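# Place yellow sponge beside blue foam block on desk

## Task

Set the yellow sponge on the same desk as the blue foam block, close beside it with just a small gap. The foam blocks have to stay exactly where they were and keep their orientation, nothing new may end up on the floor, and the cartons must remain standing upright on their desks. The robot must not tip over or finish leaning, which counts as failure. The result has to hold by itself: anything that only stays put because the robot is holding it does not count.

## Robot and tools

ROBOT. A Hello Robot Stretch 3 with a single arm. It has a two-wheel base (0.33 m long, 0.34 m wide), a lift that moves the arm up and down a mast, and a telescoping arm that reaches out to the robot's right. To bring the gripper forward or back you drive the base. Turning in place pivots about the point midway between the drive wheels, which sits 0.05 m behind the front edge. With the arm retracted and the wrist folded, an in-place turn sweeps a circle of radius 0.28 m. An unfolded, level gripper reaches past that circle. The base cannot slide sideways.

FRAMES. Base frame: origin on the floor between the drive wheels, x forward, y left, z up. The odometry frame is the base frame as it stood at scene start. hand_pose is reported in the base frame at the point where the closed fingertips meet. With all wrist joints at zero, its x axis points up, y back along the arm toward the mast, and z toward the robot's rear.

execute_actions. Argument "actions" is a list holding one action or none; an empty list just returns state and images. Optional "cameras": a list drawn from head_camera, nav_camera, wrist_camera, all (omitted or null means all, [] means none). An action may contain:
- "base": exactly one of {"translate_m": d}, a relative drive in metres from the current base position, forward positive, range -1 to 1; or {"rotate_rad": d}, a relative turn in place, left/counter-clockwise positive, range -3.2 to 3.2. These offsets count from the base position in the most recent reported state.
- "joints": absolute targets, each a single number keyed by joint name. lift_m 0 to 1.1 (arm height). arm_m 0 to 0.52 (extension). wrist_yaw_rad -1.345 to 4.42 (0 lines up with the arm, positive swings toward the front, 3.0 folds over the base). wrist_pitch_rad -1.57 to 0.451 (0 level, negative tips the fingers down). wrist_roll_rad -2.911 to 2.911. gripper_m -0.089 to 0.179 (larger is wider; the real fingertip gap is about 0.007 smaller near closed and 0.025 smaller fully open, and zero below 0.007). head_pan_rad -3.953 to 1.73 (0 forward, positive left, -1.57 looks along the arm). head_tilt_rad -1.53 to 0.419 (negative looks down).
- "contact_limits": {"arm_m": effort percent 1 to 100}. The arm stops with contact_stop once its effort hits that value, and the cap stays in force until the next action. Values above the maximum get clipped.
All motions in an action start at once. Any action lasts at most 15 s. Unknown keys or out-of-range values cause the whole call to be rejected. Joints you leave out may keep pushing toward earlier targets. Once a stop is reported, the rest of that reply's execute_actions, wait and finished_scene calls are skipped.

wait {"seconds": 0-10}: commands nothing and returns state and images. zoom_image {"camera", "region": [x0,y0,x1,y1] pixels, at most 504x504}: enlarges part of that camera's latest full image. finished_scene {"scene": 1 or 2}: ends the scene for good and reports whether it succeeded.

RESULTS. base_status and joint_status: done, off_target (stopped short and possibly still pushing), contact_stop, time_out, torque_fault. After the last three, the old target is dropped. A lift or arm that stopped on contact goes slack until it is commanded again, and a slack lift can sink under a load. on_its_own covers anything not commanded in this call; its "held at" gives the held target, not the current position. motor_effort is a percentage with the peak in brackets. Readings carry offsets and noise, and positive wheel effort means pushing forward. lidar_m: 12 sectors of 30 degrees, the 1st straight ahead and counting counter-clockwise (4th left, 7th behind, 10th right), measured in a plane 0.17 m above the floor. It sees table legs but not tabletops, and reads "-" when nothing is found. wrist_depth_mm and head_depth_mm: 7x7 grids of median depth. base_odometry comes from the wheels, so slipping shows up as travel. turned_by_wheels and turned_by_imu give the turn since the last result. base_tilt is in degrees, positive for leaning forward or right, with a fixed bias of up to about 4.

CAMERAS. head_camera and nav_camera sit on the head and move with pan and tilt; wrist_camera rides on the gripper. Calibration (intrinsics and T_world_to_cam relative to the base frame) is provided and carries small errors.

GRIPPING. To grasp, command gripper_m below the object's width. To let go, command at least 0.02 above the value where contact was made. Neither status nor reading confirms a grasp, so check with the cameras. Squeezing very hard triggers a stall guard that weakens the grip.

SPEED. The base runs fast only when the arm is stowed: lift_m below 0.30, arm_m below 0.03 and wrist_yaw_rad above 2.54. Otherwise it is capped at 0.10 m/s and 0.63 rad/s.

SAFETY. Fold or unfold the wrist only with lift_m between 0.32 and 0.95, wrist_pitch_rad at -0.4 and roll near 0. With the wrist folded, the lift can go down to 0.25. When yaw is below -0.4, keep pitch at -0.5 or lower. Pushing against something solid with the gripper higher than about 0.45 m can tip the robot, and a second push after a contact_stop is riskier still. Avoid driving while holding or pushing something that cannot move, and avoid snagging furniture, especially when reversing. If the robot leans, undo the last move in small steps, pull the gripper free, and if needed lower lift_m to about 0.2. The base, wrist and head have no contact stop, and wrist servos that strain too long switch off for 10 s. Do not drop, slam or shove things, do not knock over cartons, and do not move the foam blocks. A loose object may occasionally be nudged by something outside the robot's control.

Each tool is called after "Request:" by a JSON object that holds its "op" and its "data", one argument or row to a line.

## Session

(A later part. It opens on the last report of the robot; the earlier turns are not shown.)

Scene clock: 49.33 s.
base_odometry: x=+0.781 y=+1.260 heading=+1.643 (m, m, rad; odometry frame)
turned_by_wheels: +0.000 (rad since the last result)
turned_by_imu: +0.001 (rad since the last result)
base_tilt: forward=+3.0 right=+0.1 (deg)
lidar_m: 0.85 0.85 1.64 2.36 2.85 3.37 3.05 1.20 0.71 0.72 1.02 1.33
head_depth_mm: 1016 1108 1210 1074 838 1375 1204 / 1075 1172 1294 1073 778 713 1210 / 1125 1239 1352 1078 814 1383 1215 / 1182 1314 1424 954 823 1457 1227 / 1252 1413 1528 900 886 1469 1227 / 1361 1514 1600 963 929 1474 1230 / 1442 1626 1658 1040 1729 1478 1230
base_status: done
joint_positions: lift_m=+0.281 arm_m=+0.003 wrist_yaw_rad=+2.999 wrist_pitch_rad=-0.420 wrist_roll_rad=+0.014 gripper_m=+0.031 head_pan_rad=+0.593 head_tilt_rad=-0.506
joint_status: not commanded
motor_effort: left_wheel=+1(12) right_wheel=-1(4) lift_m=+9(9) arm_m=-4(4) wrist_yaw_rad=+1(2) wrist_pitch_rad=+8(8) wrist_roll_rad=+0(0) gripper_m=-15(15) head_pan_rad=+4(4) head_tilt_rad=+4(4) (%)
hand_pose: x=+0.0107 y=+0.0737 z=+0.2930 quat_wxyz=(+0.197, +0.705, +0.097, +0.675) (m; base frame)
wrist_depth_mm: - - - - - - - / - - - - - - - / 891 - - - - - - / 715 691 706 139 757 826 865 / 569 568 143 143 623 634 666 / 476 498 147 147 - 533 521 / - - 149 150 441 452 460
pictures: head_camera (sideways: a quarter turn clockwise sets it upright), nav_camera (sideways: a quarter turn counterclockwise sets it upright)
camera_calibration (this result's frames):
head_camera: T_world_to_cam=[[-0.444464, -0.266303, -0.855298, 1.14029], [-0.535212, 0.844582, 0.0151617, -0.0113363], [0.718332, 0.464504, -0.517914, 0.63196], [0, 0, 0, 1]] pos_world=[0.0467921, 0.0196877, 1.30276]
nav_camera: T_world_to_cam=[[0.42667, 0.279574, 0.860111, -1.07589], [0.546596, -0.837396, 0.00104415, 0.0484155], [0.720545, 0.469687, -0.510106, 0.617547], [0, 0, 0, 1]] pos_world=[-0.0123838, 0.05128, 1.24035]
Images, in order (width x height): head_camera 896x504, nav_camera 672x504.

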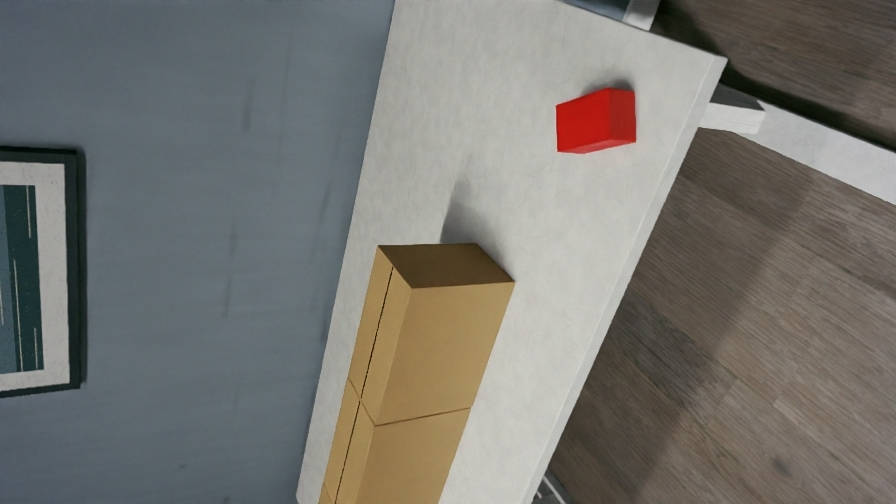

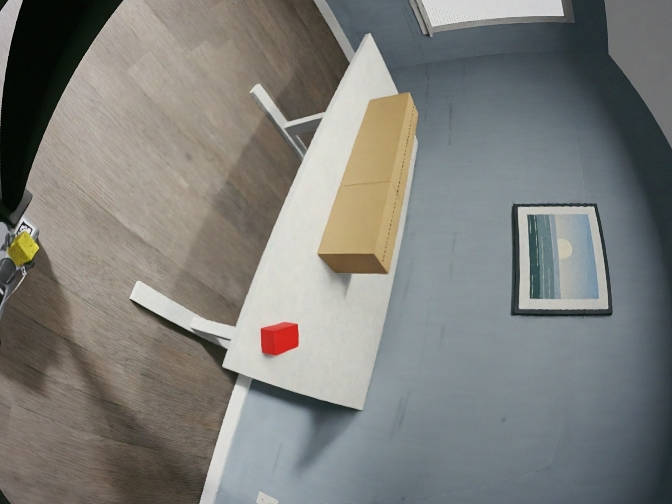

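Request:
{"op": "execute_actions", "data": {
  "actions": [
    {"joints":{"head_pan_rad":1.7,"head_tilt_rad":-0.4},"base":{"rotate_rad":-0.75}}
  ],
  "cameras": []
}}

Request:
{"op": "execute_actions", "data": {
  "actions": [
    {"base":{"translate_m":0.85}}
  ],
  "cameras": []
}}

Request:
{"op": "execute_actions", "data": {
  "actions": [
    {"base":{"rotate_rad":2.25},"joints":{"head_pan_rad":0.0}}
  ],
  "cameras": ["head_camera","nav_camera"]
}}

Scene clock: 53.07 s.
base_odometry: x=+0.781 y=+1.260 heading=+0.893 (m, m, rad; odometry frame)
turned_by_wheels: -0.750 (rad since the last result)
turned_by_imu: -0.744 (rad since the last result)
base_tilt: forward=+2.9 right=+0.2 (deg)
lidar_m: 1.14 1.27 0.85 1.47 1.66 2.36 2.85 3.06 1.93 1.08 0.71 0.99
head_depth_mm: 1191 1294 1386 1264 902 709 1286 / 1316 1428 1528 901 879 789 1298 / 1457 1584 1704 983 925 1533 1296 / 1650 1788 1889 1103 1012 1573 1299 / 1868 2073 2201 1232 1906 1597 1299 / 2183 2429 2748 1414 2054 1623 1340 / 2390 2542 2753 2511 - - -
base_status: done
joint_positions: lift_m=+0.281 arm_m=+0.003 wrist_yaw_rad=+2.999 wrist_pitch_rad=-0.420 wrist_roll_rad=+0.014 gripper_m=+0.031 head_pan_rad=+1.693 head_tilt_rad=-0.408
joint_status: all done
motor_effort: left_wheel=+1(11) right_wheel=-2(7) lift_m=+9(9) arm_m=-5(4) wrist_yaw_rad=+1(2) wrist_pitch_rad=+9(9) wrist_roll_rad=+0(0) gripper_m=-14(15) head_pan_rad=+4(54) head_tilt_rad=+5(17) (%)
hand_pose: x=+0.0107 y=+0.0737 z=+0.2930 quat_wxyz=(+0.197, +0.705, +0.097, +0.675) (m; base frame)
wrist_depth_mm: - - - - - - 912 / - - - - - - 963 / 903 - - - - - - / 687 683 697 139 772 840 857 / 564 564 143 142 632 653 664 / 476 494 145 146 - 531 547 / - - 148 151 440 453 460
pictures: none
No camera images: the call's "cameras" was empty. Leave "cameras" out to get every camera's image.

Scene clock: 57.70 s.
base_odometry: x=+1.314 y=+1.922 heading=+0.893 (m, m, rad; odometry frame)
turned_by_wheels: +0.000 (rad since the last result)
turned_by_imu: +0.001 (rad since the last result)
base_tilt: forward=+3.0 right=+0.2 (deg)
lidar_m: 0.46 0.66 0.66 0.77 1.36 3.11 3.24 3.73 0.78 0.45 0.39 0.39
head_depth_mm: 617 658 703 755 813 887 965 / 681 728 781 846 921 1015 1119 / 751 811 881 973 1049 1193 1255 / 849 914 1011 1113 1200 1409 1300 / 960 1061 1184 1249 1015 1560 1272 / 1078 1229 1431 1324 936 1490 1209 / 1279 1519 1773 1376 - - -
base_status: done
joint_positions: lift_m=+0.281 arm_m=+0.003 wrist_yaw_rad=+2.999 wrist_pitch_rad=-0.420 wrist_roll_rad=+0.014 gripper_m=+0.031 head_pan_rad=+1.693 head_tilt_rad=-0.408
joint_status: not commanded
motor_effort: left_wheel=+1(12) right_wheel=-1(4) lift_m=+9(9) arm_m=-4(4) wrist_yaw_rad=+2(1) wrist_pitch_rad=+8(8) wrist_roll_rad=+0(0) gripper_m=-15(14) head_pan_rad=+5(4) head_tilt_rad=+5(5) (%)
hand_pose: x=+0.0106 y=+0.0737 z=+0.2930 quat_wxyz=(+0.197, +0.705, +0.097, +0.675) (m; base frame)
wrist_depth_mm: - - 976 779 658 558 499 / - - - 847 696 598 519 / 904 - 984 900 755 631 554 / 663 699 710 139 733 658 578 / 570 568 143 142 630 633 599 / 478 504 146 146 - 531 545 / - - 148 151 436 456 460
pictures: none
No camera images: the call's "cameras" was empty. Leave "cameras" out to get every camera's image.

Scene clock: 60.33 s.
base_odometry: x=+1.314 y=+1.922 heading=-3.140 (m, m, rad; odometry frame)
turned_by_wheels: +2.250 (rad since the last result)
turned_by_imu: +2.229 (rad since the last result)
base_tilt: forward=+3.0 right=+0.2 (deg)
lidar_m: 0.81 3.10 4.16 0.82 0.62 0.42 0.39 0.40 0.50 0.66 0.67 0.83
head_depth_mm: 1270 1365 1413 1274 915 1470 1253 / 1703 1806 1801 1288 918 1484 1228 / 2456 2617 2290 1293 918 1448 1213 / 2767 3074 3145 1110 923 1534 1295 / 2753 2992 3080 1245 868 1544 1310 / 2702 2910 3155 2758 1904 1551 1312 / 2699 2917 3183 2885 2104 1610 1316
base_status: done
joint_positions: lift_m=+0.281 arm_m=+0.003 wrist_yaw_rad=+2.999 wrist_pitch_rad=-0.420 wrist_roll_rad=+0.014 gripper_m=+0.031 head_pan_rad=+0.007 head_tilt_rad=-0.408
joint_status: all done
motor_effort: left_wheel=-1(8) right_wheel=+1(10) lift_m=+9(9) arm_m=-5(4) wrist_yaw_rad=+2(1) wrist_pitch_rad=+8(9) wrist_roll_rad=+0(0) gripper_m=-15(14) head_pan_rad=-4(53) head_tilt_rad=+5(5) (%)
hand_pose: x=+0.0106 y=+0.0737 z=+0.2930 quat_wxyz=(+0.197, +0.705, +0.097, +0.675) (m; base frame)
wrist_depth_mm: 651 - - - - - - / 669 - - - - - - / 678 - 948 - - - - / 633 694 706 139 767 822 860 / 549 566 142 142 634 639 683 / 469 500 146 147 - 531 544 / - - 148 151 435 459 461
pictures: head_camera (sideways: a quarter turn clockwise sets it upright), nav_camera (sideways: a quarter turn counterclockwise sets it upright)
camera_calibration (this result's frames):
head_camera: T_world_to_cam=[[-0.430939, 0.0244566, -0.902049, 1.20118], [0.0193541, 0.999653, 0.0178568, -0.01823], [0.902173, -0.00976311, -0.431263, 0.51809], [0, 0, 0, 1]] pos_world=[0.0505832, -0.00609507, 1.30728]
nav_camera: T_world_to_cam=[[0.423013, -0.00356352, 0.906117, -1.13588], [-0.00755473, -0.999971, -0.000405768, 0.0536834], [0.906092, -0.00667382, -0.423028, 0.503108], [0, 0, 0, 1]] pos_world=[0.0250329, 0.0529918, 1.24209]
Images, in order (width x height): head_camera 896x504, nav_camera 672x504.

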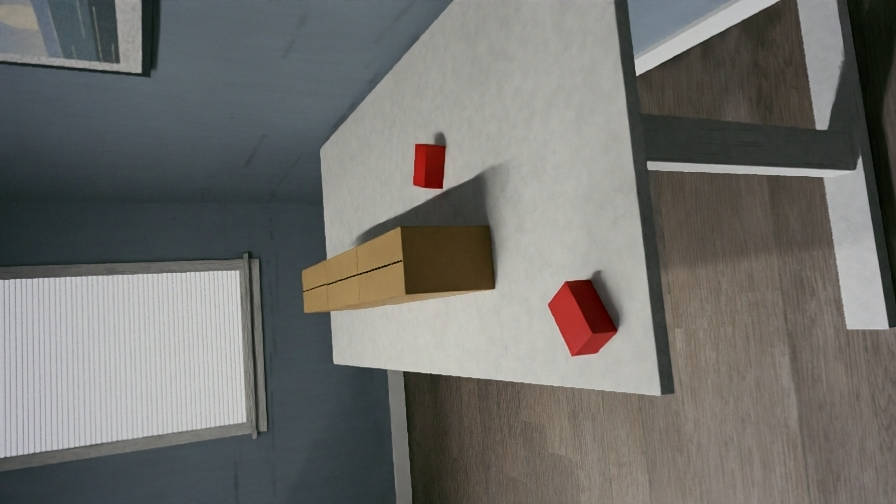

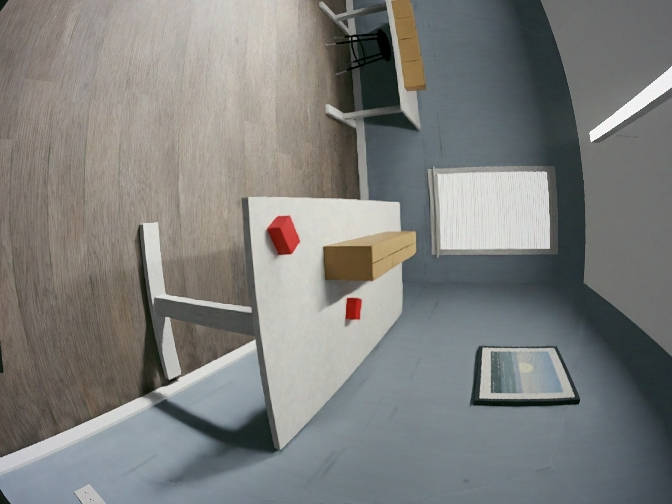

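Request:
{"op": "execute_actions", "data": {
  "actions": [
    {"base":{"rotate_rad":0.98}}
  ],
  "cameras": []
}}

Request:
{"op": "execute_actions", "data": {
  "actions": [
    {"base":{"translate_m":1}}
  ],
  "cameras": []
}}

Request:
{"op": "execute_actions", "data": {
  "actions": [
    {"base":{"translate_m":1}}
  ],
  "cameras": []
}}

Request:
{"op": "execute_actions", "data": {
  "actions": [
    {"base":{"translate_m":1}}
  ],
  "cameras": []
}}

Request:
{"op": "execute_actions", "data": {
  "actions": [
    {"base":{"translate_m":0.7},"joints":{"head_tilt_rad":-0.7}}
  ],
  "cameras": ["nav_camera"]
}}

Scene clock: 65.70 s.
base_odometry: x=+1.314 y=+1.922 heading=-2.160 (m, m, rad; odometry frame)
turned_by_wheels: +0.980 (rad since the last result)
turned_by_imu: +0.971 (rad since the last result)
base_tilt: forward=+3.0 right=+0.2 (deg)
lidar_m: 3.70 1.60 0.69 0.43 0.39 0.39 0.48 0.66 0.67 0.81 0.81 3.11
head_depth_mm: 3155 3283 3424 2799 1999 1567 1287 / 3436 3604 3735 2839 2021 1563 1293 / 3754 - - 2820 2018 1591 1291 / - - - 2892 2051 1593 1292 / - - - 2860 2054 1596 1302 / 3728 - - 2905 2034 1606 1301 / 3603 3600 - 2943 2082 1592 1314
base_status: done
joint_positions: lift_m=+0.281 arm_m=+0.003 wrist_yaw_rad=+2.999 wrist_pitch_rad=-0.420 wrist_roll_rad=+0.014 gripper_m=+0.031 head_pan_rad=+0.007 head_tilt_rad=-0.408
joint_status: not commanded
motor_effort: left_wheel=-1(9) right_wheel=+1(6) lift_m=+9(9) arm_m=-5(4) wrist_yaw_rad=+1(2) wrist_pitch_rad=+9(9) wrist_roll_rad=+0(0) gripper_m=-14(14) head_pan_rad=-4(4) head_tilt_rad=+5(5) (%)
hand_pose: x=+0.0106 y=+0.0737 z=+0.2930 quat_wxyz=(+0.197, +0.705, +0.097, +0.675) (m; base frame)
wrist_depth_mm: 300 - 451 594 779 685 - / 323 - 490 645 842 765 - / 340 - 527 700 939 846 - / 359 412 549 138 778 849 858 / 380 443 142 143 623 646 660 / 394 462 146 147 - 531 544 / - - 149 150 437 454 463
pictures: none
No camera images: the call's "cameras" was empty. Leave "cameras" out to get every camera's image.

Scene clock: 70.73 s.
base_odometry: x=+0.758 y=+1.091 heading=-2.160 (m, m, rad; odometry frame)
turned_by_wheels: +0.000 (rad since the last result)
turned_by_imu: +0.001 (rad since the last result)
base_tilt: forward=+3.1 right=+0.2 (deg)
lidar_m: 3.20 2.89 1.82 1.10 0.82 1.04 1.27 1.43 1.00 1.69 2.73 2.29
head_depth_mm: 2558 2728 2187 2668 2023 1569 1282 / 2777 2985 3123 2712 2043 1556 1295 / 3033 3244 3583 2884 2024 1583 1293 / 3385 3685 - 2881 2045 1592 1299 / 3330 3630 3929 2861 2070 1579 1307 / 3115 3357 3560 2915 2069 1609 1303 / 2893 2998 3250 2937 2095 1619 1311
base_status: done
joint_positions: lift_m=+0.281 arm_m=+0.003 wrist_yaw_rad=+2.999 wrist_pitch_rad=-0.420 wrist_roll_rad=+0.014 gripper_m=+0.031 head_pan_rad=+0.007 head_tilt_rad=-0.408
joint_status: not commanded
motor_effort: left_wheel=-2(7) right_wheel=+1(8) lift_m=+9(9) arm_m=-4(4) wrist_yaw_rad=+2(1) wrist_pitch_rad=+9(8) wrist_roll_rad=+0(0) gripper_m=-15(14) head_pan_rad=-4(4) head_tilt_rad=+4(5) (%)
hand_pose: x=+0.0106 y=+0.0737 z=+0.2930 quat_wxyz=(+0.197, +0.705, +0.097, +0.675) (m; base frame)
wrist_depth_mm: 741 - - - - - - / 773 - - - - - - / 726 - 917 - - - - / 679 698 704 138 760 817 858 / 563 575 143 143 640 643 656 / 473 499 146 146 - 529 545 / - - 149 152 437 449 461
pictures: none
No camera images: the call's "cameras" was empty. Leave "cameras" out to get every camera's image.

Scene clock: 75.77 s.
base_odometry: x=+0.202 y=+0.260 heading=-2.161 (m, m, rad; odometry frame)
turned_by_wheels: +0.000 (rad since the last result)
turned_by_imu: +0.001 (rad since the last result)
base_tilt: forward=+3.0 right=+0.2 (deg)
lidar_m: 2.56 2.24 2.17 1.82 1.37 1.54 2.06 1.81 1.89 2.31 1.69 1.70
head_depth_mm: 1950 2090 2200 2364 1939 1572 1289 / 2141 2290 2466 2592 2023 1597 1284 / 2373 2527 2709 2836 2038 1569 1292 / 2605 2784 3099 2841 2049 1583 1295 / 2571 2779 3003 2900 2043 1595 1307 / 2407 2587 2773 2832 2072 1601 1307 / 2247 2367 2476 2577 2072 1595 1309
base_status: done
joint_positions: lift_m=+0.281 arm_m=+0.003 wrist_yaw_rad=+2.999 wrist_pitch_rad=-0.420 wrist_roll_rad=+0.014 gripper_m=+0.031 head_pan_rad=+0.007 head_tilt_rad=-0.407
joint_status: not commanded
motor_effort: left_wheel=-2(9) right_wheel=+2(7) lift_m=+9(9) arm_m=-3(4) wrist_yaw_rad=+2(1) wrist_pitch_rad=+8(9) wrist_roll_rad=+0(0) gripper_m=-15(14) head_pan_rad=-4(4) head_tilt_rad=+4(4) (%)
hand_pose: x=+0.0106 y=+0.0737 z=+0.2930 quat_wxyz=(+0.197, +0.705, +0.097, +0.675) (m; base frame)
wrist_depth_mm: - - - - - - - / - - - - - - - / 893 - - - - - - / 696 692 689 139 760 826 864 / 562 568 143 143 628 636 662 / 473 495 146 146 - 533 547 / - - 148 151 438 455 466
pictures: none
No camera images: the call's "cameras" was empty. Leave "cameras" out to get every camera's image.

Scene clock: 80.80 s.
base_odometry: x=-0.354 y=-0.571 heading=-2.161 (m, m, rad; odometry frame)
turned_by_wheels: +0.000 (rad since the last result)
turned_by_imu: +0.001 (rad since the last result)
base_tilt: forward=+3.0 right=+0.2 (deg)
lidar_m: 1.77 1.35 1.82 1.75 2.29 2.13 2.49 2.51 2.54 0.92 0.97 1.46
head_depth_mm: 1352 1451 1539 1656 1803 1573 1283 / 1474 1581 1714 1849 1942 1568 1293 / 1617 1758 1914 2086 2040 1592 1290 / 1812 1977 2150 2360 2049 1595 1301 / 1818 1940 2119 2280 2044 1590 1295 / 1690 1810 1943 2090 2092 1600 1308 / 1578 1675 1791 1919 1995 1595 1308
base_status: done
joint_positions: lift_m=+0.281 arm_m=+0.003 wrist_yaw_rad=+2.999 wrist_pitch_rad=-0.420 wrist_roll_rad=+0.014 gripper_m=+0.031 head_pan_rad=+0.007 head_tilt_rad=-0.407
joint_status: not commanded
motor_effort: left_wheel=-2(8) right_wheel=+1(7) lift_m=+9(9) arm_m=-4(4) wrist_yaw_rad=+2(2) wrist_pitch_rad=+8(9) wrist_roll_rad=+0(0) gripper_m=-15(15) head_pan_rad=-4(4) head_tilt_rad=+4(4) (%)
hand_pose: x=+0.0106 y=+0.0737 z=+0.2930 quat_wxyz=(+0.197, +0.705, +0.097, +0.675) (m; base frame)
wrist_depth_mm: - - - - - - - / - - - - - - - / 914 - - - - - - / 696 688 690 139 759 836 865 / 563 569 143 143 624 648 661 / 469 498 146 146 - 537 546 / - - 149 151 441 456 463
pictures: none
No camera images: the call's "cameras" was empty. Leave "cameras" out to get every camera's image.

Scene clock: 84.87 s.
base_odometry: x=-0.743 y=-1.153 heading=-2.161 (m, m, rad; odometry frame)
turned_by_wheels: +0.000 (rad since the last result)
turned_by_imu: +0.001 (rad since the last result)
base_tilt: forward=+3.0 right=+0.2 (deg)
lidar_m: 1.22 1.28 0.87 1.57 2.75 2.75 3.18 3.07 0.99 0.73 1.00 1.01
head_depth_mm: 934 1032 1147 1292 1448 1297 1126 / 1028 1137 1286 1473 1525 1307 1130 / 1131 1270 1443 1688 1547 1302 1123 / 1249 1434 1669 1820 1560 1308 1134 / 1293 1449 1653 1819 1552 1311 1132 / 1202 1329 1489 1692 1541 1309 1136 / 1118 1231 1368 1547 1561 1316 1142
base_status: done
joint_positions: lift_m=+0.281 arm_m=+0.003 wrist_yaw_rad=+2.999 wrist_pitch_rad=-0.420 wrist_roll_rad=+0.014 gripper_m=+0.031 head_pan_rad=+0.007 head_tilt_rad=-0.692
joint_status: all done
motor_effort: left_wheel=-2(7) right_wheel=+1(7) lift_m=+9(9) arm_m=-4(4) wrist_yaw_rad=+2(2) wrist_pitch_rad=+8(8) wrist_roll_rad=+0(0) gripper_m=-15(15) head_pan_rad=-4(4) head_tilt_rad=-5(30) (%)
hand_pose: x=+0.0106 y=+0.0737 z=+0.2930 quat_wxyz=(+0.197, +0.705, +0.097, +0.675) (m; base frame)
wrist_depth_mm: - - - - - - 929 / - - - - - - 976 / 900 - 1000 - 997 - - / 700 695 704 139 765 825 878 / 559 568 143 143 633 649 669 / 472 499 146 146 - 532 547 / - - 148 151 436 453 461
pictures: nav_camera (sideways: a quarter turn counterclockwise sets it upright)
camera_calibration (this result's frames):
nav_camera: T_world_to_cam=[[0.660011, -0.00207777, 0.751253, -0.935398], [-0.00740006, -0.999966, 0.00373566, 0.0482914], [0.751219, -0.0080249, -0.660004, 0.812369], [0, 0, 0, 1]] pos_world=[0.00746335, 0.0528654, 1.23871]
Images, in order (width x height): nav_camera 672x504.

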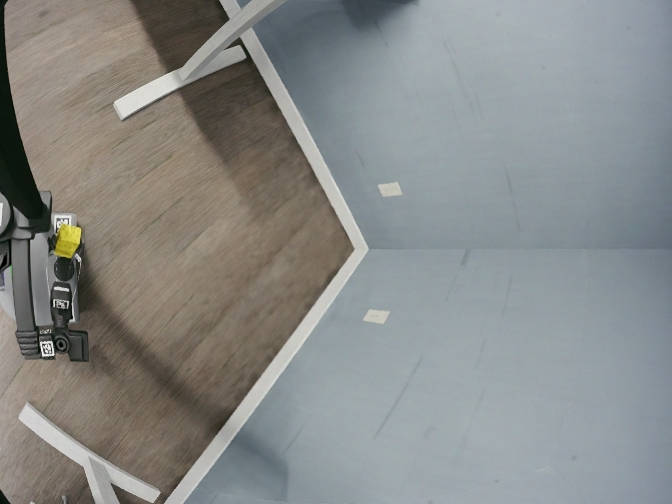

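Request:
{"op": "execute_actions", "data": {
  "actions": [
    {"base":{"translate_m":0.75},"joints":{"head_tilt_rad":-0.4,"head_pan_rad":-2.3}}
  ],
  "cameras": ["head_camera"]
}}

Request:
{"op": "execute_actions", "data": {
  "actions": [
    {"joints":{"head_pan_rad":-3.95}}
  ],
  "cameras": ["head_camera","nav_camera"]
}}

Scene clock: 90.03 s.
base_odometry: x=-1.161 y=-1.776 heading=-2.161 (m, m, rad; odometry frame)
turned_by_wheels: +0.000 (rad since the last result)
turned_by_imu: +0.001 (rad since the last result)
base_tilt: forward=+3.0 right=+0.2 (deg)
lidar_m: 0.64 0.70 0.70 0.86 1.68 3.26 3.92 1.09 0.90 0.57 0.52 0.52
head_depth_mm: 3279 3522 3687 1331 1934 1571 1285 / 3259 3512 1674 1224 1874 1567 1298 / 3289 3538 2006 1298 1714 1467 1292 / 3326 3414 2220 1304 1902 1503 1299 / 1904 1974 1870 1316 1921 1562 1301 / 1346 1370 1385 1321 1444 1452 1285 / 1039 1048 1064 1076 1093 1114 1125
base_status: done
joint_positions: lift_m=+0.281 arm_m=+0.003 wrist_yaw_rad=+2.999 wrist_pitch_rad=-0.420 wrist_roll_rad=+0.014 gripper_m=+0.031 head_pan_rad=-2.293 head_tilt_rad=-0.408
joint_status: all done
motor_effort: left_wheel=-2(8) right_wheel=+1(6) lift_m=+9(9) arm_m=-4(4) wrist_yaw_rad=+1(1) wrist_pitch_rad=+8(9) wrist_roll_rad=+0(0) gripper_m=-14(14) head_pan_rad=-4(52) head_tilt_rad=+5(29) (%)
hand_pose: x=+0.0106 y=+0.0737 z=+0.2930 quat_wxyz=(+0.197, +0.705, +0.097, +0.675) (m; base frame)
wrist_depth_mm: - - - 887 717 600 515 / - - - 959 769 630 530 / 896 - 953 954 805 668 564 / 669 700 710 139 735 701 601 / 564 572 142 143 621 639 613 / 472 496 147 147 - 533 548 / - - 149 151 440 460 456
pictures: head_camera (sideways: a quarter turn clockwise sets it upright)
camera_calibration (this result's frames):
head_camera: T_world_to_cam=[[0.305604, 0.305288, -0.90189, 1.19648], [0.7325, -0.680533, 0.017847, -0.0225674], [-0.608317, -0.666088, -0.431597, 0.527738], [0, 0, 0, 1]] pos_world=[-0.0280865, -0.0291095, 1.30727]
Images, in order (width x height): head_camera 896x504.

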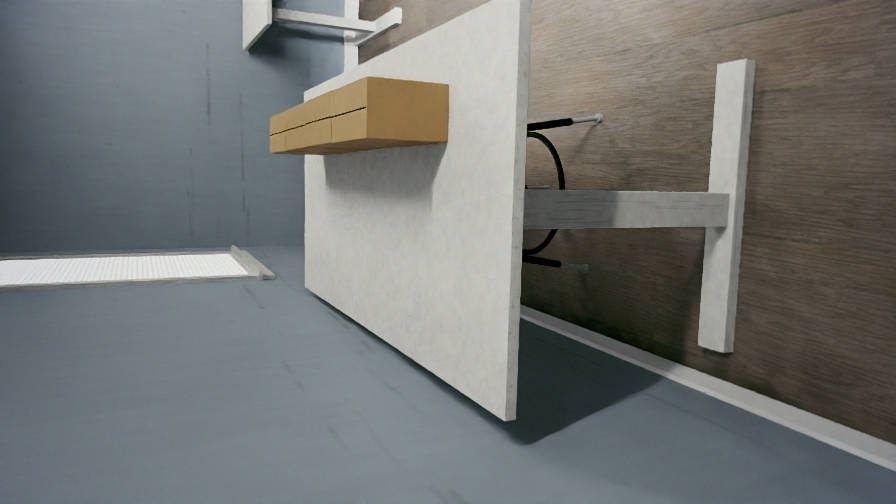

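Scene clock: 91.37 s.
base_odometry: x=-1.161 y=-1.776 heading=-2.161 (m, m, rad; odometry frame)
turned_by_wheels: +0.000 (rad since the last result)
turned_by_imu: +0.000 (rad since the last result)
base_tilt: forward=+2.9 right=+0.2 (deg)
lidar_m: 0.64 0.70 0.70 0.86 1.67 3.24 3.92 1.08 0.90 0.58 0.52 0.52
head_depth_mm: - - - - - - - / - - - - - - - / 2696 2888 1040 - - - - / 2636 2887 1489 845 2028 1591 1266 / 2694 2901 3139 2850 2057 1601 1299 / 2728 2916 3160 2915 2067 1606 1306 / 2723 2935 3177 2906 2057 1613 1314
base_status: not commanded
joint_positions: lift_m=+0.281 arm_m=+0.003 wrist_yaw_rad=+2.999 wrist_pitch_rad=-0.420 wrist_roll_rad=+0.014 gripper_m=+0.031 head_pan_rad=-3.943 head_tilt_rad=-0.408
joint_status: all done
motor_effort: left_wheel=-1(2) right_wheel=+1(1) lift_m=+9(9) arm_m=-4(4) wrist_yaw_rad=+1(2) wrist_pitch_rad=+8(9) wrist_roll_rad=+0(0) gripper_m=-14(14) head_pan_rad=-4(52) head_tilt_rad=+5(5) (%)
hand_pose: x=+0.0106 y=+0.0737 z=+0.2930 quat_wxyz=(+0.197, +0.705, +0.097, +0.675) (m; base frame)
wrist_depth_mm: - - - 869 731 604 520 / - - - 954 761 627 546 / 917 - 970 936 797 669 569 / 667 691 699 139 765 695 603 / 569 568 143 142 628 636 621 / 476 488 146 147 - 531 545 / - - 149 151 435 454 462
pictures: head_camera (sideways: a quarter turn clockwise sets it upright), nav_camera (sideways: a quarter turn counterclockwise sets it upright)
camera_calibration (this result's frames):
head_camera: T_world_to_cam=[[0.280193, -0.328765, -0.90189, 1.19664], [-0.736271, -0.676452, 0.017847, -0.0136079], [-0.615953, 0.659034, -0.431597, 0.527785], [0, 0, 0, 1]] pos_world=[-0.0202179, 0.0363792, 1.30727]
nav_camera: T_world_to_cam=[[-0.289828, 0.308604, 0.90596, -1.13132], [0.728346, 0.685209, -0.000400317, 0.0491873], [-0.620895, 0.659737, -0.423363, 0.51286], [0, 0, 0, 1]] pos_world=[-0.0452823, -0.0229256, 1.24208]
Images, in order (width x height): head_camera 896x504, nav_camera 672x504.

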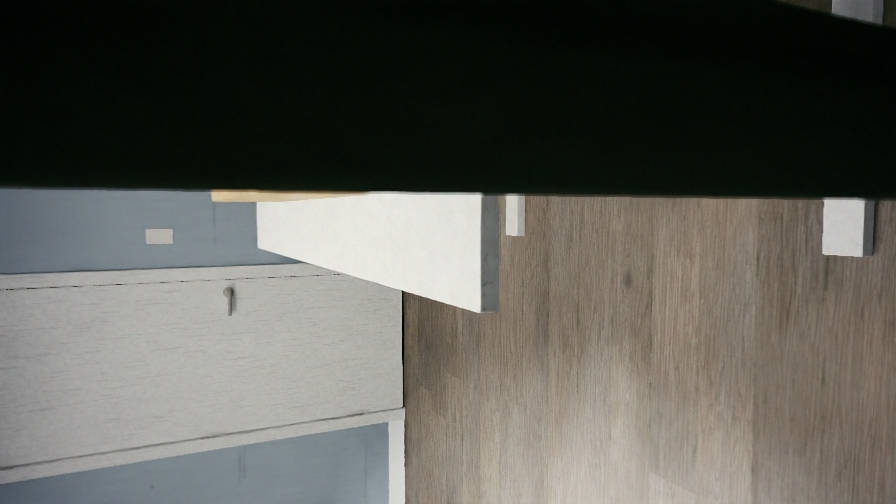

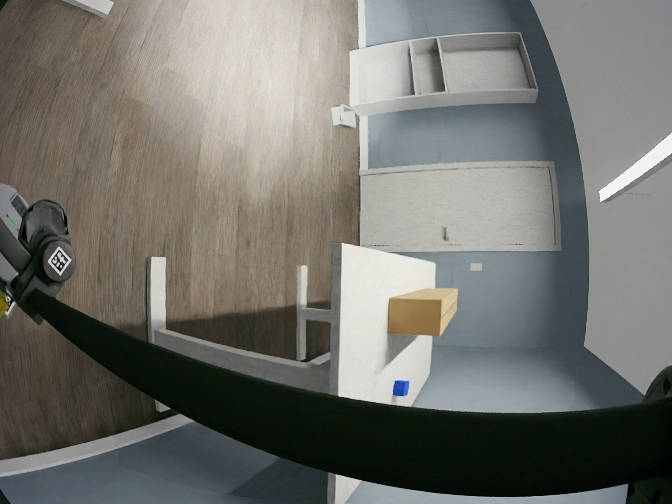

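Request:
{"op": "execute_actions", "data": {
  "actions": [
    {"base":{"rotate_rad":2.34},"joints":{"head_pan_rad":-0.35}}
  ],
  "cameras": ["head_camera"]
}}

Scene clock: 95.00 s.
base_odometry: x=-1.160 y=-1.776 heading=+0.179 (m, m, rad; odometry frame)
turned_by_wheels: +2.340 (rad since the last result)
turned_by_imu: +2.318 (rad since the last result)
base_tilt: forward=+2.9 right=+0.2 (deg)
lidar_m: 2.04 3.41 3.70 1.08 0.69 0.53 0.52 0.55 0.72 0.70 0.74 0.82
head_depth_mm: 968 1024 1055 949 1197 1264 1246 / 1150 1218 1209 950 1478 1491 1288 / 1419 1516 1343 898 1815 1576 1268 / 1840 2001 1350 850 983 1136 1230 / 2604 2869 1366 803 2043 1582 1296 / 2676 2764 1000 808 2085 1590 1311 / 2541 2771 1410 814 1994 1603 1303
base_status: done
joint_positions: lift_m=+0.281 arm_m=+0.003 wrist_yaw_rad=+2.999 wrist_pitch_rad=-0.420 wrist_roll_rad=+0.014 gripper_m=+0.031 head_pan_rad=-0.357 head_tilt_rad=-0.408
joint_status: all done
motor_effort: left_wheel=-2(10) right_wheel=+1(8) lift_m=+9(9) arm_m=-4(5) wrist_yaw_rad=+1(1) wrist_pitch_rad=+8(8) wrist_roll_rad=+0(0) gripper_m=-14(14) head_pan_rad=+4(53) head_tilt_rad=+5(5) (%)
hand_pose: x=+0.0106 y=+0.0737 z=+0.2930 quat_wxyz=(+0.197, +0.705, +0.097, +0.675) (m; base frame)
wrist_depth_mm: 672 - - - - - - / 671 - - - - - - / 684 - 989 - - - - / 662 696 718 139 757 803 849 / 561 575 142 143 633 637 674 / 473 488 146 147 - 539 551 / - - 148 150 442 462 464
pictures: head_camera (sideways: a quarter turn clockwise sets it upright)
camera_calibration (this result's frames):
head_camera: T_world_to_cam=[[-0.394008, 0.17637, -0.902026, 1.20093], [0.374162, 0.927191, 0.0178554, -0.0203924], [0.8395, -0.330469, -0.431312, 0.518536], [0, 0, 0, 1]] pos_world=[0.0454948, -0.0215403, 1.30728]
Images, in order (width x height): head_camera 896x504.

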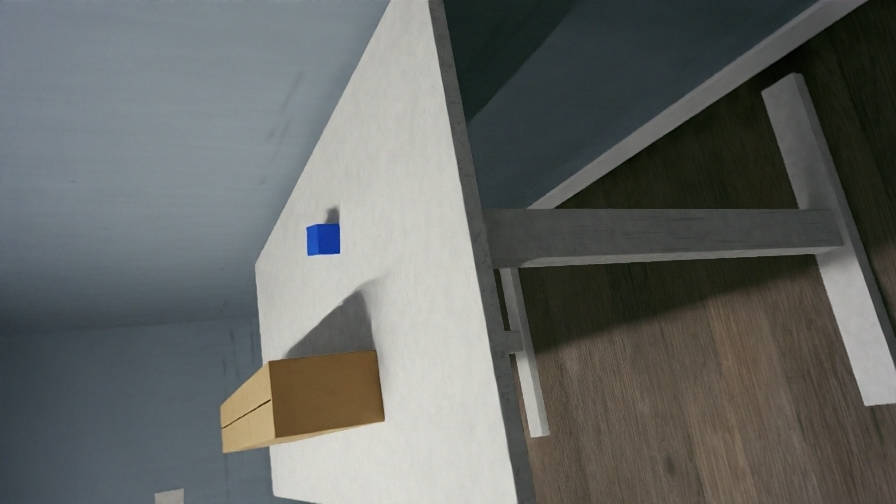

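Request:
{"op": "execute_actions", "data": {
  "actions": [
    {"base":{"rotate_rad":-0.588},"joints":{"lift_m":0.9}}
  ],
  "cameras": []
}}

Request:
{"op": "execute_actions", "data": {
  "actions": [
    {"joints":{"wrist_yaw_rad":0},"base":{"translate_m":0.2}}
  ],
  "cameras": []
}}

Request:
{"op": "execute_actions", "data": {
  "actions": [
    {"joints":{"lift_m":1.1,"wrist_pitch_rad":-1.2},"base":{"translate_m":0.34}}
  ],
  "cameras": []
}}

Request:
{"op": "execute_actions", "data": {
  "actions": [
    {"joints":{"head_pan_rad":-1.57,"head_tilt_rad":-0.5,"wrist_pitch_rad":-0.9},"base":{"rotate_rad":1.895}}
  ],
  "cameras": []
}}

Request:
{"op": "execute_actions", "data": {
  "actions": [
    {"joints":{"arm_m":0.38}}
  ]
}}

Scene clock: 106.67 s.
base_odometry: x=-1.160 y=-1.776 heading=-0.409 (m, m, rad; odometry frame)
turned_by_wheels: -0.588 (rad since the last result)
turned_by_imu: -0.585 (rad since the last result)
base_tilt: forward=+2.9 right=+0.2 (deg)
lidar_m: 0.82 2.04 3.35 4.19 2.02 0.74 0.54 0.52 0.54 0.73 0.70 0.72
head_depth_mm: 578 617 662 716 780 857 949 / 614 663 714 776 853 949 1061 / 659 708 776 852 947 1050 1182 / 709 771 851 936 1040 1185 1270 / 768 844 932 1042 1184 1364 1301 / 842 929 1038 989 1356 1516 1276 / 922 1031 1146 867 1593 1614 1238
base_status: done
joint_positions: lift_m=+0.899 arm_m=+0.003 wrist_yaw_rad=+2.999 wrist_pitch_rad=-0.420 wrist_roll_rad=+0.014 gripper_m=+0.031 head_pan_rad=-0.357 head_tilt_rad=-0.408
joint_status: all done
motor_effort: left_wheel=+1(10) right_wheel=-2(7) lift_m=+39(42) arm_m=-4(4) wrist_yaw_rad=+1(2) wrist_pitch_rad=+8(9) wrist_roll_rad=+0(0) gripper_m=-15(14) head_pan_rad=+4(4) head_tilt_rad=+4(4) (%)
hand_pose: x=+0.0106 y=+0.0737 z=+0.9114 quat_wxyz=(+0.197, +0.705, +0.097, +0.675) (m; base frame)
wrist_depth_mm: - - - - - - - / 952 - - - - - - / 948 - - - - - - / - - - 139 - - - / - - 142 143 - - - / - - 146 146 - - - / - - 149 151 - - -
pictures: none
No camera images: the call's "cameras" was empty. Leave "cameras" out to get every camera's image.

Scene clock: 110.03 s.
base_odometry: x=-0.977 y=-1.856 heading=-0.409 (m, m, rad; odometry frame)
turned_by_wheels: +0.000 (rad since the last result)
turned_by_imu: +0.000 (rad since the last result)
base_tilt: forward=+2.9 right=+0.2 (deg)
lidar_m: 0.64 0.63 3.19 4.19 1.20 0.98 0.72 0.69 0.72 0.62 0.60 0.62
head_depth_mm: 489 524 562 609 664 728 804 / 524 561 608 662 721 801 902 / 560 604 657 721 799 895 1014 / 602 655 722 797 889 1011 1162 / 653 720 794 832 1005 1163 1272 / 714 788 881 810 1136 1350 1307 / 784 876 998 817 655 1532 1309
base_status: done
joint_positions: lift_m=+0.899 arm_m=+0.003 wrist_yaw_rad=+0.002 wrist_pitch_rad=-0.420 wrist_roll_rad=+0.014 gripper_m=+0.031 head_pan_rad=-0.357 head_tilt_rad=-0.408
joint_status: all done
motor_effort: left_wheel=+1(6) right_wheel=-2(2) lift_m=+40(40) arm_m=-4(4) wrist_yaw_rad=-1(1) wrist_pitch_rad=+8(9) wrist_roll_rad=+0(0) gripper_m=-14(14) head_pan_rad=+4(5) head_tilt_rad=+5(4) (%)
hand_pose: x=-0.0211 y=-0.3723 z=+0.9114 quat_wxyz=(+0.687, +0.147, -0.696, -0.148) (m; base frame)
wrist_depth_mm: 284 316 359 414 499 510 417 / 305 337 388 453 551 527 422 / 324 367 421 498 627 552 438 / 349 398 444 139 694 578 447 / 371 431 143 142 758 589 472 / 405 461 146 146 - 636 479 / 440 554 592 151 972 653 501
pictures: none
No camera images: the call's "cameras" was empty. Leave "cameras" out to get every camera's image.

Scene clock: 114.40 s.
base_odometry: x=-0.665 y=-1.991 heading=-0.409 (m, m, rad; odometry frame)
turned_by_wheels: +0.000 (rad since the last result)
turned_by_imu: +0.000 (rad since the last result)
base_tilt: forward=+2.9 right=+0.2 (deg)
lidar_m: 0.61 0.32 2.87 3.79 2.17 1.40 1.02 0.99 0.61 0.45 0.43 0.45
head_depth_mm: 341 364 392 424 463 507 563 / 363 390 423 460 504 559 627 / 390 421 458 504 549 597 708 / 420 457 500 554 578 437 803 / 455 498 552 619 568 439 368 / 498 550 615 695 570 440 359 / 547 612 694 770 574 442 360
base_status: done
joint_positions: lift_m=+1.096 arm_m=+0.003 wrist_yaw_rad=+0.002 wrist_pitch_rad=-1.202 wrist_roll_rad=+0.014 gripper_m=+0.031 head_pan_rad=-0.357 head_tilt_rad=-0.408
joint_status: all done
joint sent to its limit — the command would take lift_m past its upper limit, so that joint was sent only as far as its limit.
motor_effort: left_wheel=+2(6) right_wheel=-2(3) lift_m=+40(40) arm_m=-5(4) wrist_yaw_rad=-2(2) wrist_pitch_rad=+1(7) wrist_roll_rad=+0(0) gripper_m=-15(14) head_pan_rad=+5(4) head_tilt_rad=+5(5) (%)
hand_pose: x=-0.0215 y=-0.2181 z=+0.9874 quat_wxyz=(+0.580, +0.398, -0.586, -0.402) (m; base frame)
wrist_depth_mm: 260 293 348 433 563 806 762 / 300 354 438 570 818 - 829 / 359 444 562 799 - - 871 / 459 588 778 138 - - 935 / 612 892 143 143 - - - / 922 - 147 146 - - - / - - - 150 - - -
pictures: none
No camera images: the call's "cameras" was empty. Leave "cameras" out to get every camera's image.

Scene clock: 118.33 s.
base_odometry: x=-0.665 y=-1.991 heading=+1.486 (m, m, rad; odometry frame)
turned_by_wheels: +1.895 (rad since the last result)
turned_by_imu: +1.887 (rad since the last result)
base_tilt: forward=+3.0 right=+0.2 (deg)
lidar_m: 3.91 1.45 1.10 0.98 0.78 0.48 0.43 0.43 0.52 0.32 0.32 3.22
head_depth_mm: - - - - - - 939 / - - - - - - 1146 / - - - - - - 335 / 1852 2044 985 - 523 325 336 / 2288 2470 1026 678 506 403 336 / 2231 2414 1039 685 508 406 338 / 2179 2325 784 621 511 407 338
base_status: done
joint_positions: lift_m=+1.096 arm_m=+0.003 wrist_yaw_rad=+0.002 wrist_pitch_rad=-0.914 wrist_roll_rad=+0.014 gripper_m=+0.031 head_pan_rad=-1.563 head_tilt_rad=-0.494
joint_status: all done
motor_effort: left_wheel=-2(5) right_wheel=+1(3) lift_m=+40(40) arm_m=-4(5) wrist_yaw_rad=-1(2) wrist_pitch_rad=+6(6) wrist_roll_rad=+0(0) gripper_m=-14(15) head_pan_rad=-4(52) head_tilt_rad=-3(15) (%)
hand_pose: x=-0.0214 y=-0.2856 z=+1.0175 quat_wxyz=(+0.631, +0.310, -0.638, -0.314) (m; base frame)
wrist_depth_mm: 332 344 353 360 374 390 341 / 300 309 316 325 333 338 338 / 272 278 283 290 296 306 315 / 249 254 255 139 266 275 282 / 229 234 143 142 247 251 256 / 214 218 146 147 - 231 236 / 199 201 199 152 210 221 361
pictures: none
No camera images: the call's "cameras" was empty. Leave "cameras" out to get every camera's image.

Scene clock: 122.30 s.
base_odometry: x=-0.665 y=-1.991 heading=+1.486 (m, m, rad; odometry frame)
turned_by_wheels: +0.000 (rad since the last result)
turned_by_imu: +0.000 (rad since the last result)
base_tilt: forward=+3.0 right=+0.3 (deg)
lidar_m: 3.89 1.45 1.10 0.99 0.78 0.48 0.43 0.43 0.52 0.32 0.32 3.25
head_depth_mm: - 748 785 663 498 399 358 / 911 907 932 665 499 401 351 / - - 1006 668 500 401 342 / 1769 2005 661 639 504 402 335 / 2273 2477 1026 677 506 403 336 / 2238 2423 1040 680 508 405 337 / 2175 2289 789 624 510 408 338
base_status: not commanded
joint_positions: lift_m=+1.096 arm_m=+0.380 wrist_yaw_rad=+0.000 wrist_pitch_rad=-0.913 wrist_roll_rad=+0.014 gripper_m=+0.031 head_pan_rad=-1.563 head_tilt_rad=-0.494
joint_status: all done
motor_effort: left_wheel=-2(1) right_wheel=+1(1) lift_m=+40(39) arm_m=+6(6) wrist_yaw_rad=+0(2) wrist_pitch_rad=+5(5) wrist_roll_rad=+0(0) gripper_m=-15(14) head_pan_rad=-4(4) head_tilt_rad=-3(4) (%)
hand_pose: x=-0.0216 y=-0.6622 z=+1.0176 quat_wxyz=(+0.630, +0.310, -0.639, -0.314) (m; base frame)
wrist_depth_mm: 334 341 347 362 373 366 272 / 297 303 309 316 327 343 275 / 271 276 271 280 297 304 283 / 248 252 250 139 265 274 278 / 228 234 143 143 246 249 263 / 213 217 146 147 - 230 235 / 199 201 197 151 209 214 217
pictures: head_camera (sideways: a quarter turn clockwise sets it upright), nav_camera (sideways: a quarter turn counterclockwise sets it upright), wrist_camera
camera_calibration (this result's frames):
head_camera: T_world_to_cam=[[0.023687, 0.50687, -0.861697, 1.14578], [0.999673, -0.0203453, 0.0155122, -0.0211557], [-0.00966877, -0.861783, -0.507186, 0.622442], [0, 0, 0, 1]] pos_world=[0.0000270042, -0.0447804, 1.30333]
nav_camera: T_world_to_cam=[[-0.00279455, -0.499312, 0.866418, -1.0815], [-0.999974, 0.00708987, 0.000860528, 0.0580886], [-0.00657246, -0.866393, -0.499319, 0.607947], [0, 0, 0, 1]] pos_world=[0.0590605, -0.0136942, 1.24054]
wrist_camera: T_world_to_cam=[[-0.998682, -0.0258326, 0.0443473, -0.0914943], [-0.0436004, 0.882874, -0.467582, 1.09013], [-0.0270742, -0.468899, -0.882837, 0.74795], [0, 0, 0, 1]] pos_world=[-0.0235935, -0.614099, 1.1741]
Images, in order (width x height): head_camera 896x504, nav_camera 672x504, wrist_camera 644x364.

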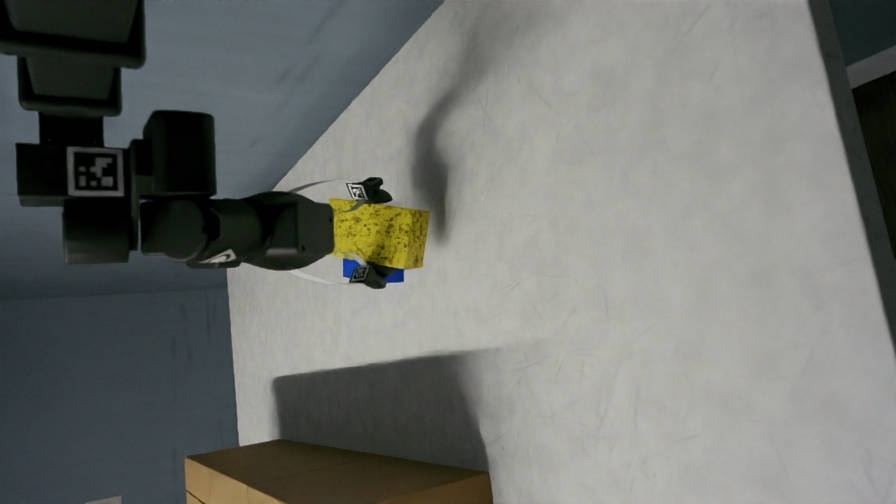

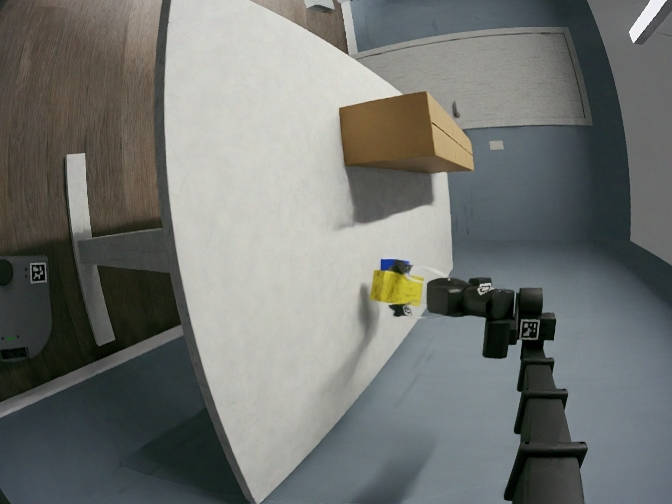

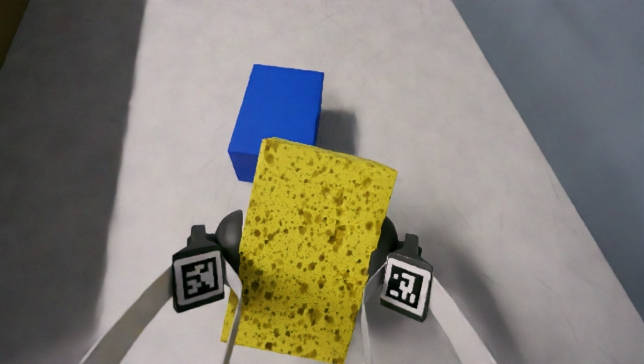

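Request:
{"op": "execute_actions", "data": {
  "actions": [
    {"joints":{"arm_m":0.5,"wrist_pitch_rad":-1.4}}
  ],
  "cameras": ["wrist_camera","head_camera"]
}}

Scene clock: 126.03 s.
base_odometry: x=-0.665 y=-1.991 heading=+1.486 (m, m, rad; odometry frame)
turned_by_wheels: +0.000 (rad since the last result)
turned_by_imu: +0.000 (rad since the last result)
base_tilt: forward=+3.0 right=+0.2 (deg)
lidar_m: 3.90 1.45 1.10 0.99 0.78 0.48 0.43 0.43 0.52 0.32 0.32 3.21
head_depth_mm: - 748 784 663 496 398 358 / 905 932 930 665 499 399 350 / 1104 1250 1002 645 502 401 342 / 1763 2062 920 644 503 403 336 / 2249 2461 1022 676 505 403 336 / 2254 2427 1031 678 509 406 338 / 2186 2304 788 625 510 407 339
base_status: not commanded
joint_positions: lift_m=+1.096 arm_m=+0.500 wrist_yaw_rad=+0.000 wrist_pitch_rad=-1.400 wrist_roll_rad=+0.014 gripper_m=+0.031 head_pan_rad=-1.563 head_tilt_rad=-0.494
joint_status: all done
motor_effort: left_wheel=-1(1) right_wheel=+1(1) lift_m=+39(39) arm_m=+7(7) wrist_yaw_rad=+0(0) wrist_pitch_rad=+0(5) wrist_roll_rad=+0(0) gripper_m=-14(14) head_pan_rad=-4(4) head_tilt_rad=-3(3) (%)
hand_pose: x=-0.0216 y=-0.6643 z=+0.9785 quat_wxyz=(+0.537, +0.453, -0.544, -0.459) (m; base frame)
wrist_depth_mm: 189 191 148 150 198 201 202 / 189 192 148 195 198 200 202 / 189 190 191 196 198 200 202 / 189 190 192 141 197 199 203 / 188 191 143 144 197 199 201 / 188 191 145 146 - 199 201 / 188 191 192 148 197 199 200
pictures: head_camera (sideways: a quarter turn clockwise sets it upright), wrist_camera
camera_calibration (this result's frames):
head_camera: T_world_to_cam=[[0.0236874, 0.506872, -0.861696, 1.14577], [0.999673, -0.020346, 0.0155122, -0.0211556], [-0.00966939, -0.861781, -0.507188, 0.622445], [0, 0, 0, 1]] pos_world=[0.0000269722, -0.0447804, 1.30333]
wrist_camera: T_world_to_cam=[[-0.998693, -0.0432162, 0.0273059, -0.0847523], [-0.0432192, 0.999065, 0.000479931, 0.692863], [-0.0273012, -0.000700836, -0.999627, 1.13776], [0, 0, 0, 1]] pos_world=[-0.0236345, -0.695081, 1.13931]
Images, in order (width x height): head_camera 896x504, wrist_camera 644x364.

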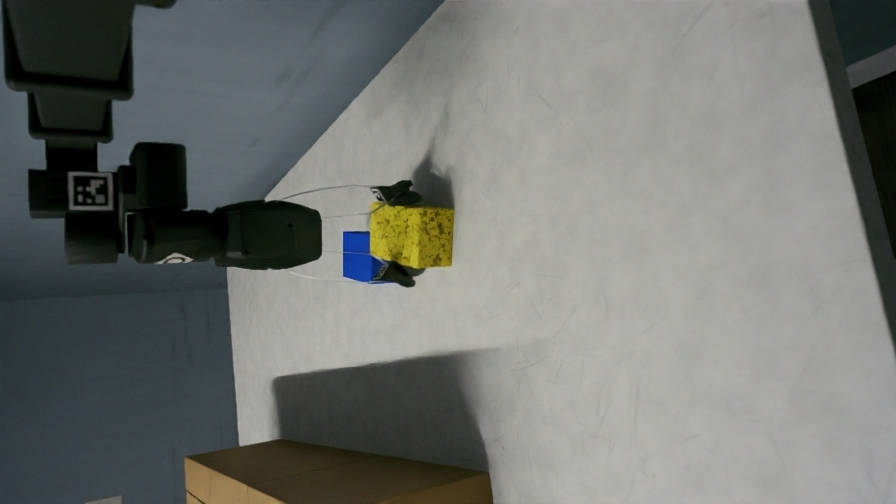

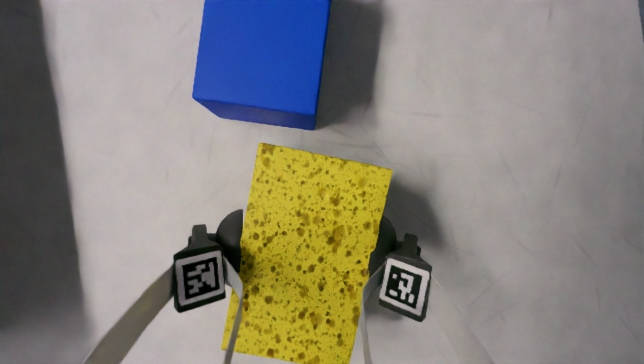

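Gap ~2 cm, already touching the desk. Release.

Request:
{"op": "execute_actions", "data": {
  "actions": [
    {"joints":{"gripper_m":0.11}}
  ],
  "cameras": []
}}

Request:
{"op": "execute_actions", "data": {
  "actions": [
    {"joints":{"arm_m":0.35}}
  ],
  "cameras": ["wrist_camera"]
}}

Request:
{"op": "finished_scene", "data": {
  "scene": 1
}}

Scene clock: 129.90 s.
base_odometry: x=-0.665 y=-1.991 heading=+1.486 (m, m, rad; odometry frame)
turned_by_wheels: +0.000 (rad since the last result)
turned_by_imu: +0.000 (rad since the last result)
base_tilt: forward=+2.9 right=+0.2 (deg)
lidar_m: 3.91 1.45 1.11 0.99 0.78 0.48 0.43 0.43 0.52 0.32 0.32 3.24
head_depth_mm: - 747 784 661 498 398 358 / 902 929 937 665 498 400 350 / 1109 1249 1002 650 502 400 342 / 1770 2080 916 648 503 402 336 / 2272 2448 1025 677 505 404 336 / 2257 2418 1035 681 507 405 338 / 2196 2294 787 623 510 408 338
base_status: not commanded
joint_positions: lift_m=+1.096 arm_m=+0.500 wrist_yaw_rad=+0.000 wrist_pitch_rad=-1.400 wrist_roll_rad=+0.014 gripper_m=+0.110 head_pan_rad=-1.563 head_tilt_rad=-0.494
joint_status: all done
motor_effort: left_wheel=-2(2) right_wheel=+2(2) lift_m=+39(39) arm_m=+6(7) wrist_yaw_rad=-1(0) wrist_pitch_rad=+0(0) wrist_roll_rad=+0(0) gripper_m=+0(81) head_pan_rad=-4(4) head_tilt_rad=-3(4) (%)
hand_pose: x=-0.0216 y=-0.6643 z=+0.9785 quat_wxyz=(+0.537, +0.453, -0.544, -0.459) (m; base frame)
wrist_depth_mm: 190 191 148 149 197 199 203 / 188 191 148 195 197 200 202 / 189 190 192 196 197 200 203 / 189 190 192 150 197 200 201 / 188 190 192 149 196 200 201 / 188 189 149 149 196 199 201 / 188 190 169 149 196 199 202
pictures: none
No camera images: the call's "cameras" was empty. Leave "cameras" out to get every camera's image.

Scene clock: 132.27 s.
base_odometry: x=-0.665 y=-1.991 heading=+1.486 (m, m, rad; odometry frame)
turned_by_wheels: +0.000 (rad since the last result)
turned_by_imu: +0.000 (rad since the last result)
base_tilt: forward=+3.1 right=+0.2 (deg)
lidar_m: 3.89 1.44 1.10 0.98 0.78 0.48 0.43 0.43 0.52 0.32 0.32 3.24
head_depth_mm: - 751 782 662 498 398 358 / 899 896 928 665 498 399 350 / - - 1002 665 501 401 343 / 1791 2011 - 647 504 402 334 / 2294 2447 1026 679 506 404 336 / 2244 2411 1034 683 509 405 337 / 2209 2311 789 623 510 407 338
base_status: not commanded
joint_positions: lift_m=+1.096 arm_m=+0.350 wrist_yaw_rad=+0.000 wrist_pitch_rad=-1.400 wrist_roll_rad=+0.014 gripper_m=+0.110 head_pan_rad=-1.563 head_tilt_rad=-0.494
joint_status: all done
motor_effort: left_wheel=-2(2) right_wheel=+1(1) lift_m=+39(39) arm_m=-4(4) wrist_yaw_rad=+0(0) wrist_pitch_rad=+0(0) wrist_roll_rad=+0(0) gripper_m=+0(0) head_pan_rad=-4(4) head_tilt_rad=-3(3) (%)
hand_pose: x=-0.0216 y=-0.5150 z=+0.9785 quat_wxyz=(+0.537, +0.453, -0.544, -0.459) (m; base frame)
wrist_depth_mm: 189 191 194 151 198 201 203 / 189 191 193 195 198 200 203 / 190 190 193 195 197 201 202 / 189 191 192 196 198 200 202 / 189 190 193 195 197 200 203 / 189 190 192 194 198 200 202 / 189 189 193 194 197 199 202
pictures: wrist_camera
camera_calibration (this result's frames):
wrist_camera: T_world_to_cam=[[-0.998692, -0.0432187, 0.0273059, -0.0783031], [-0.0432218, 0.999065, 0.000480167, 0.543744], [-0.0273011, -0.000700668, -0.999627, 1.13786], [0, 0, 0, 1]] pos_world=[-0.0236343, -0.545823, 1.13931]
Images, in order (width x height): wrist_camera 644x364.

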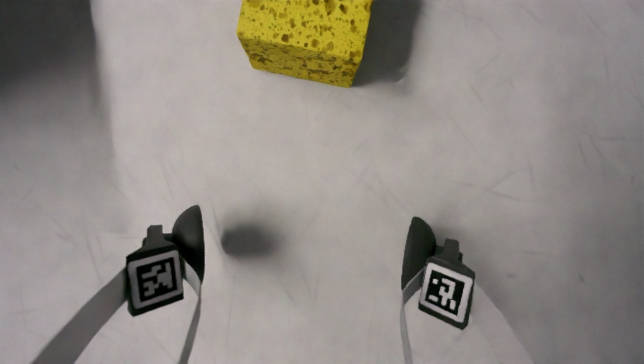

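The scene is finished: the task was done.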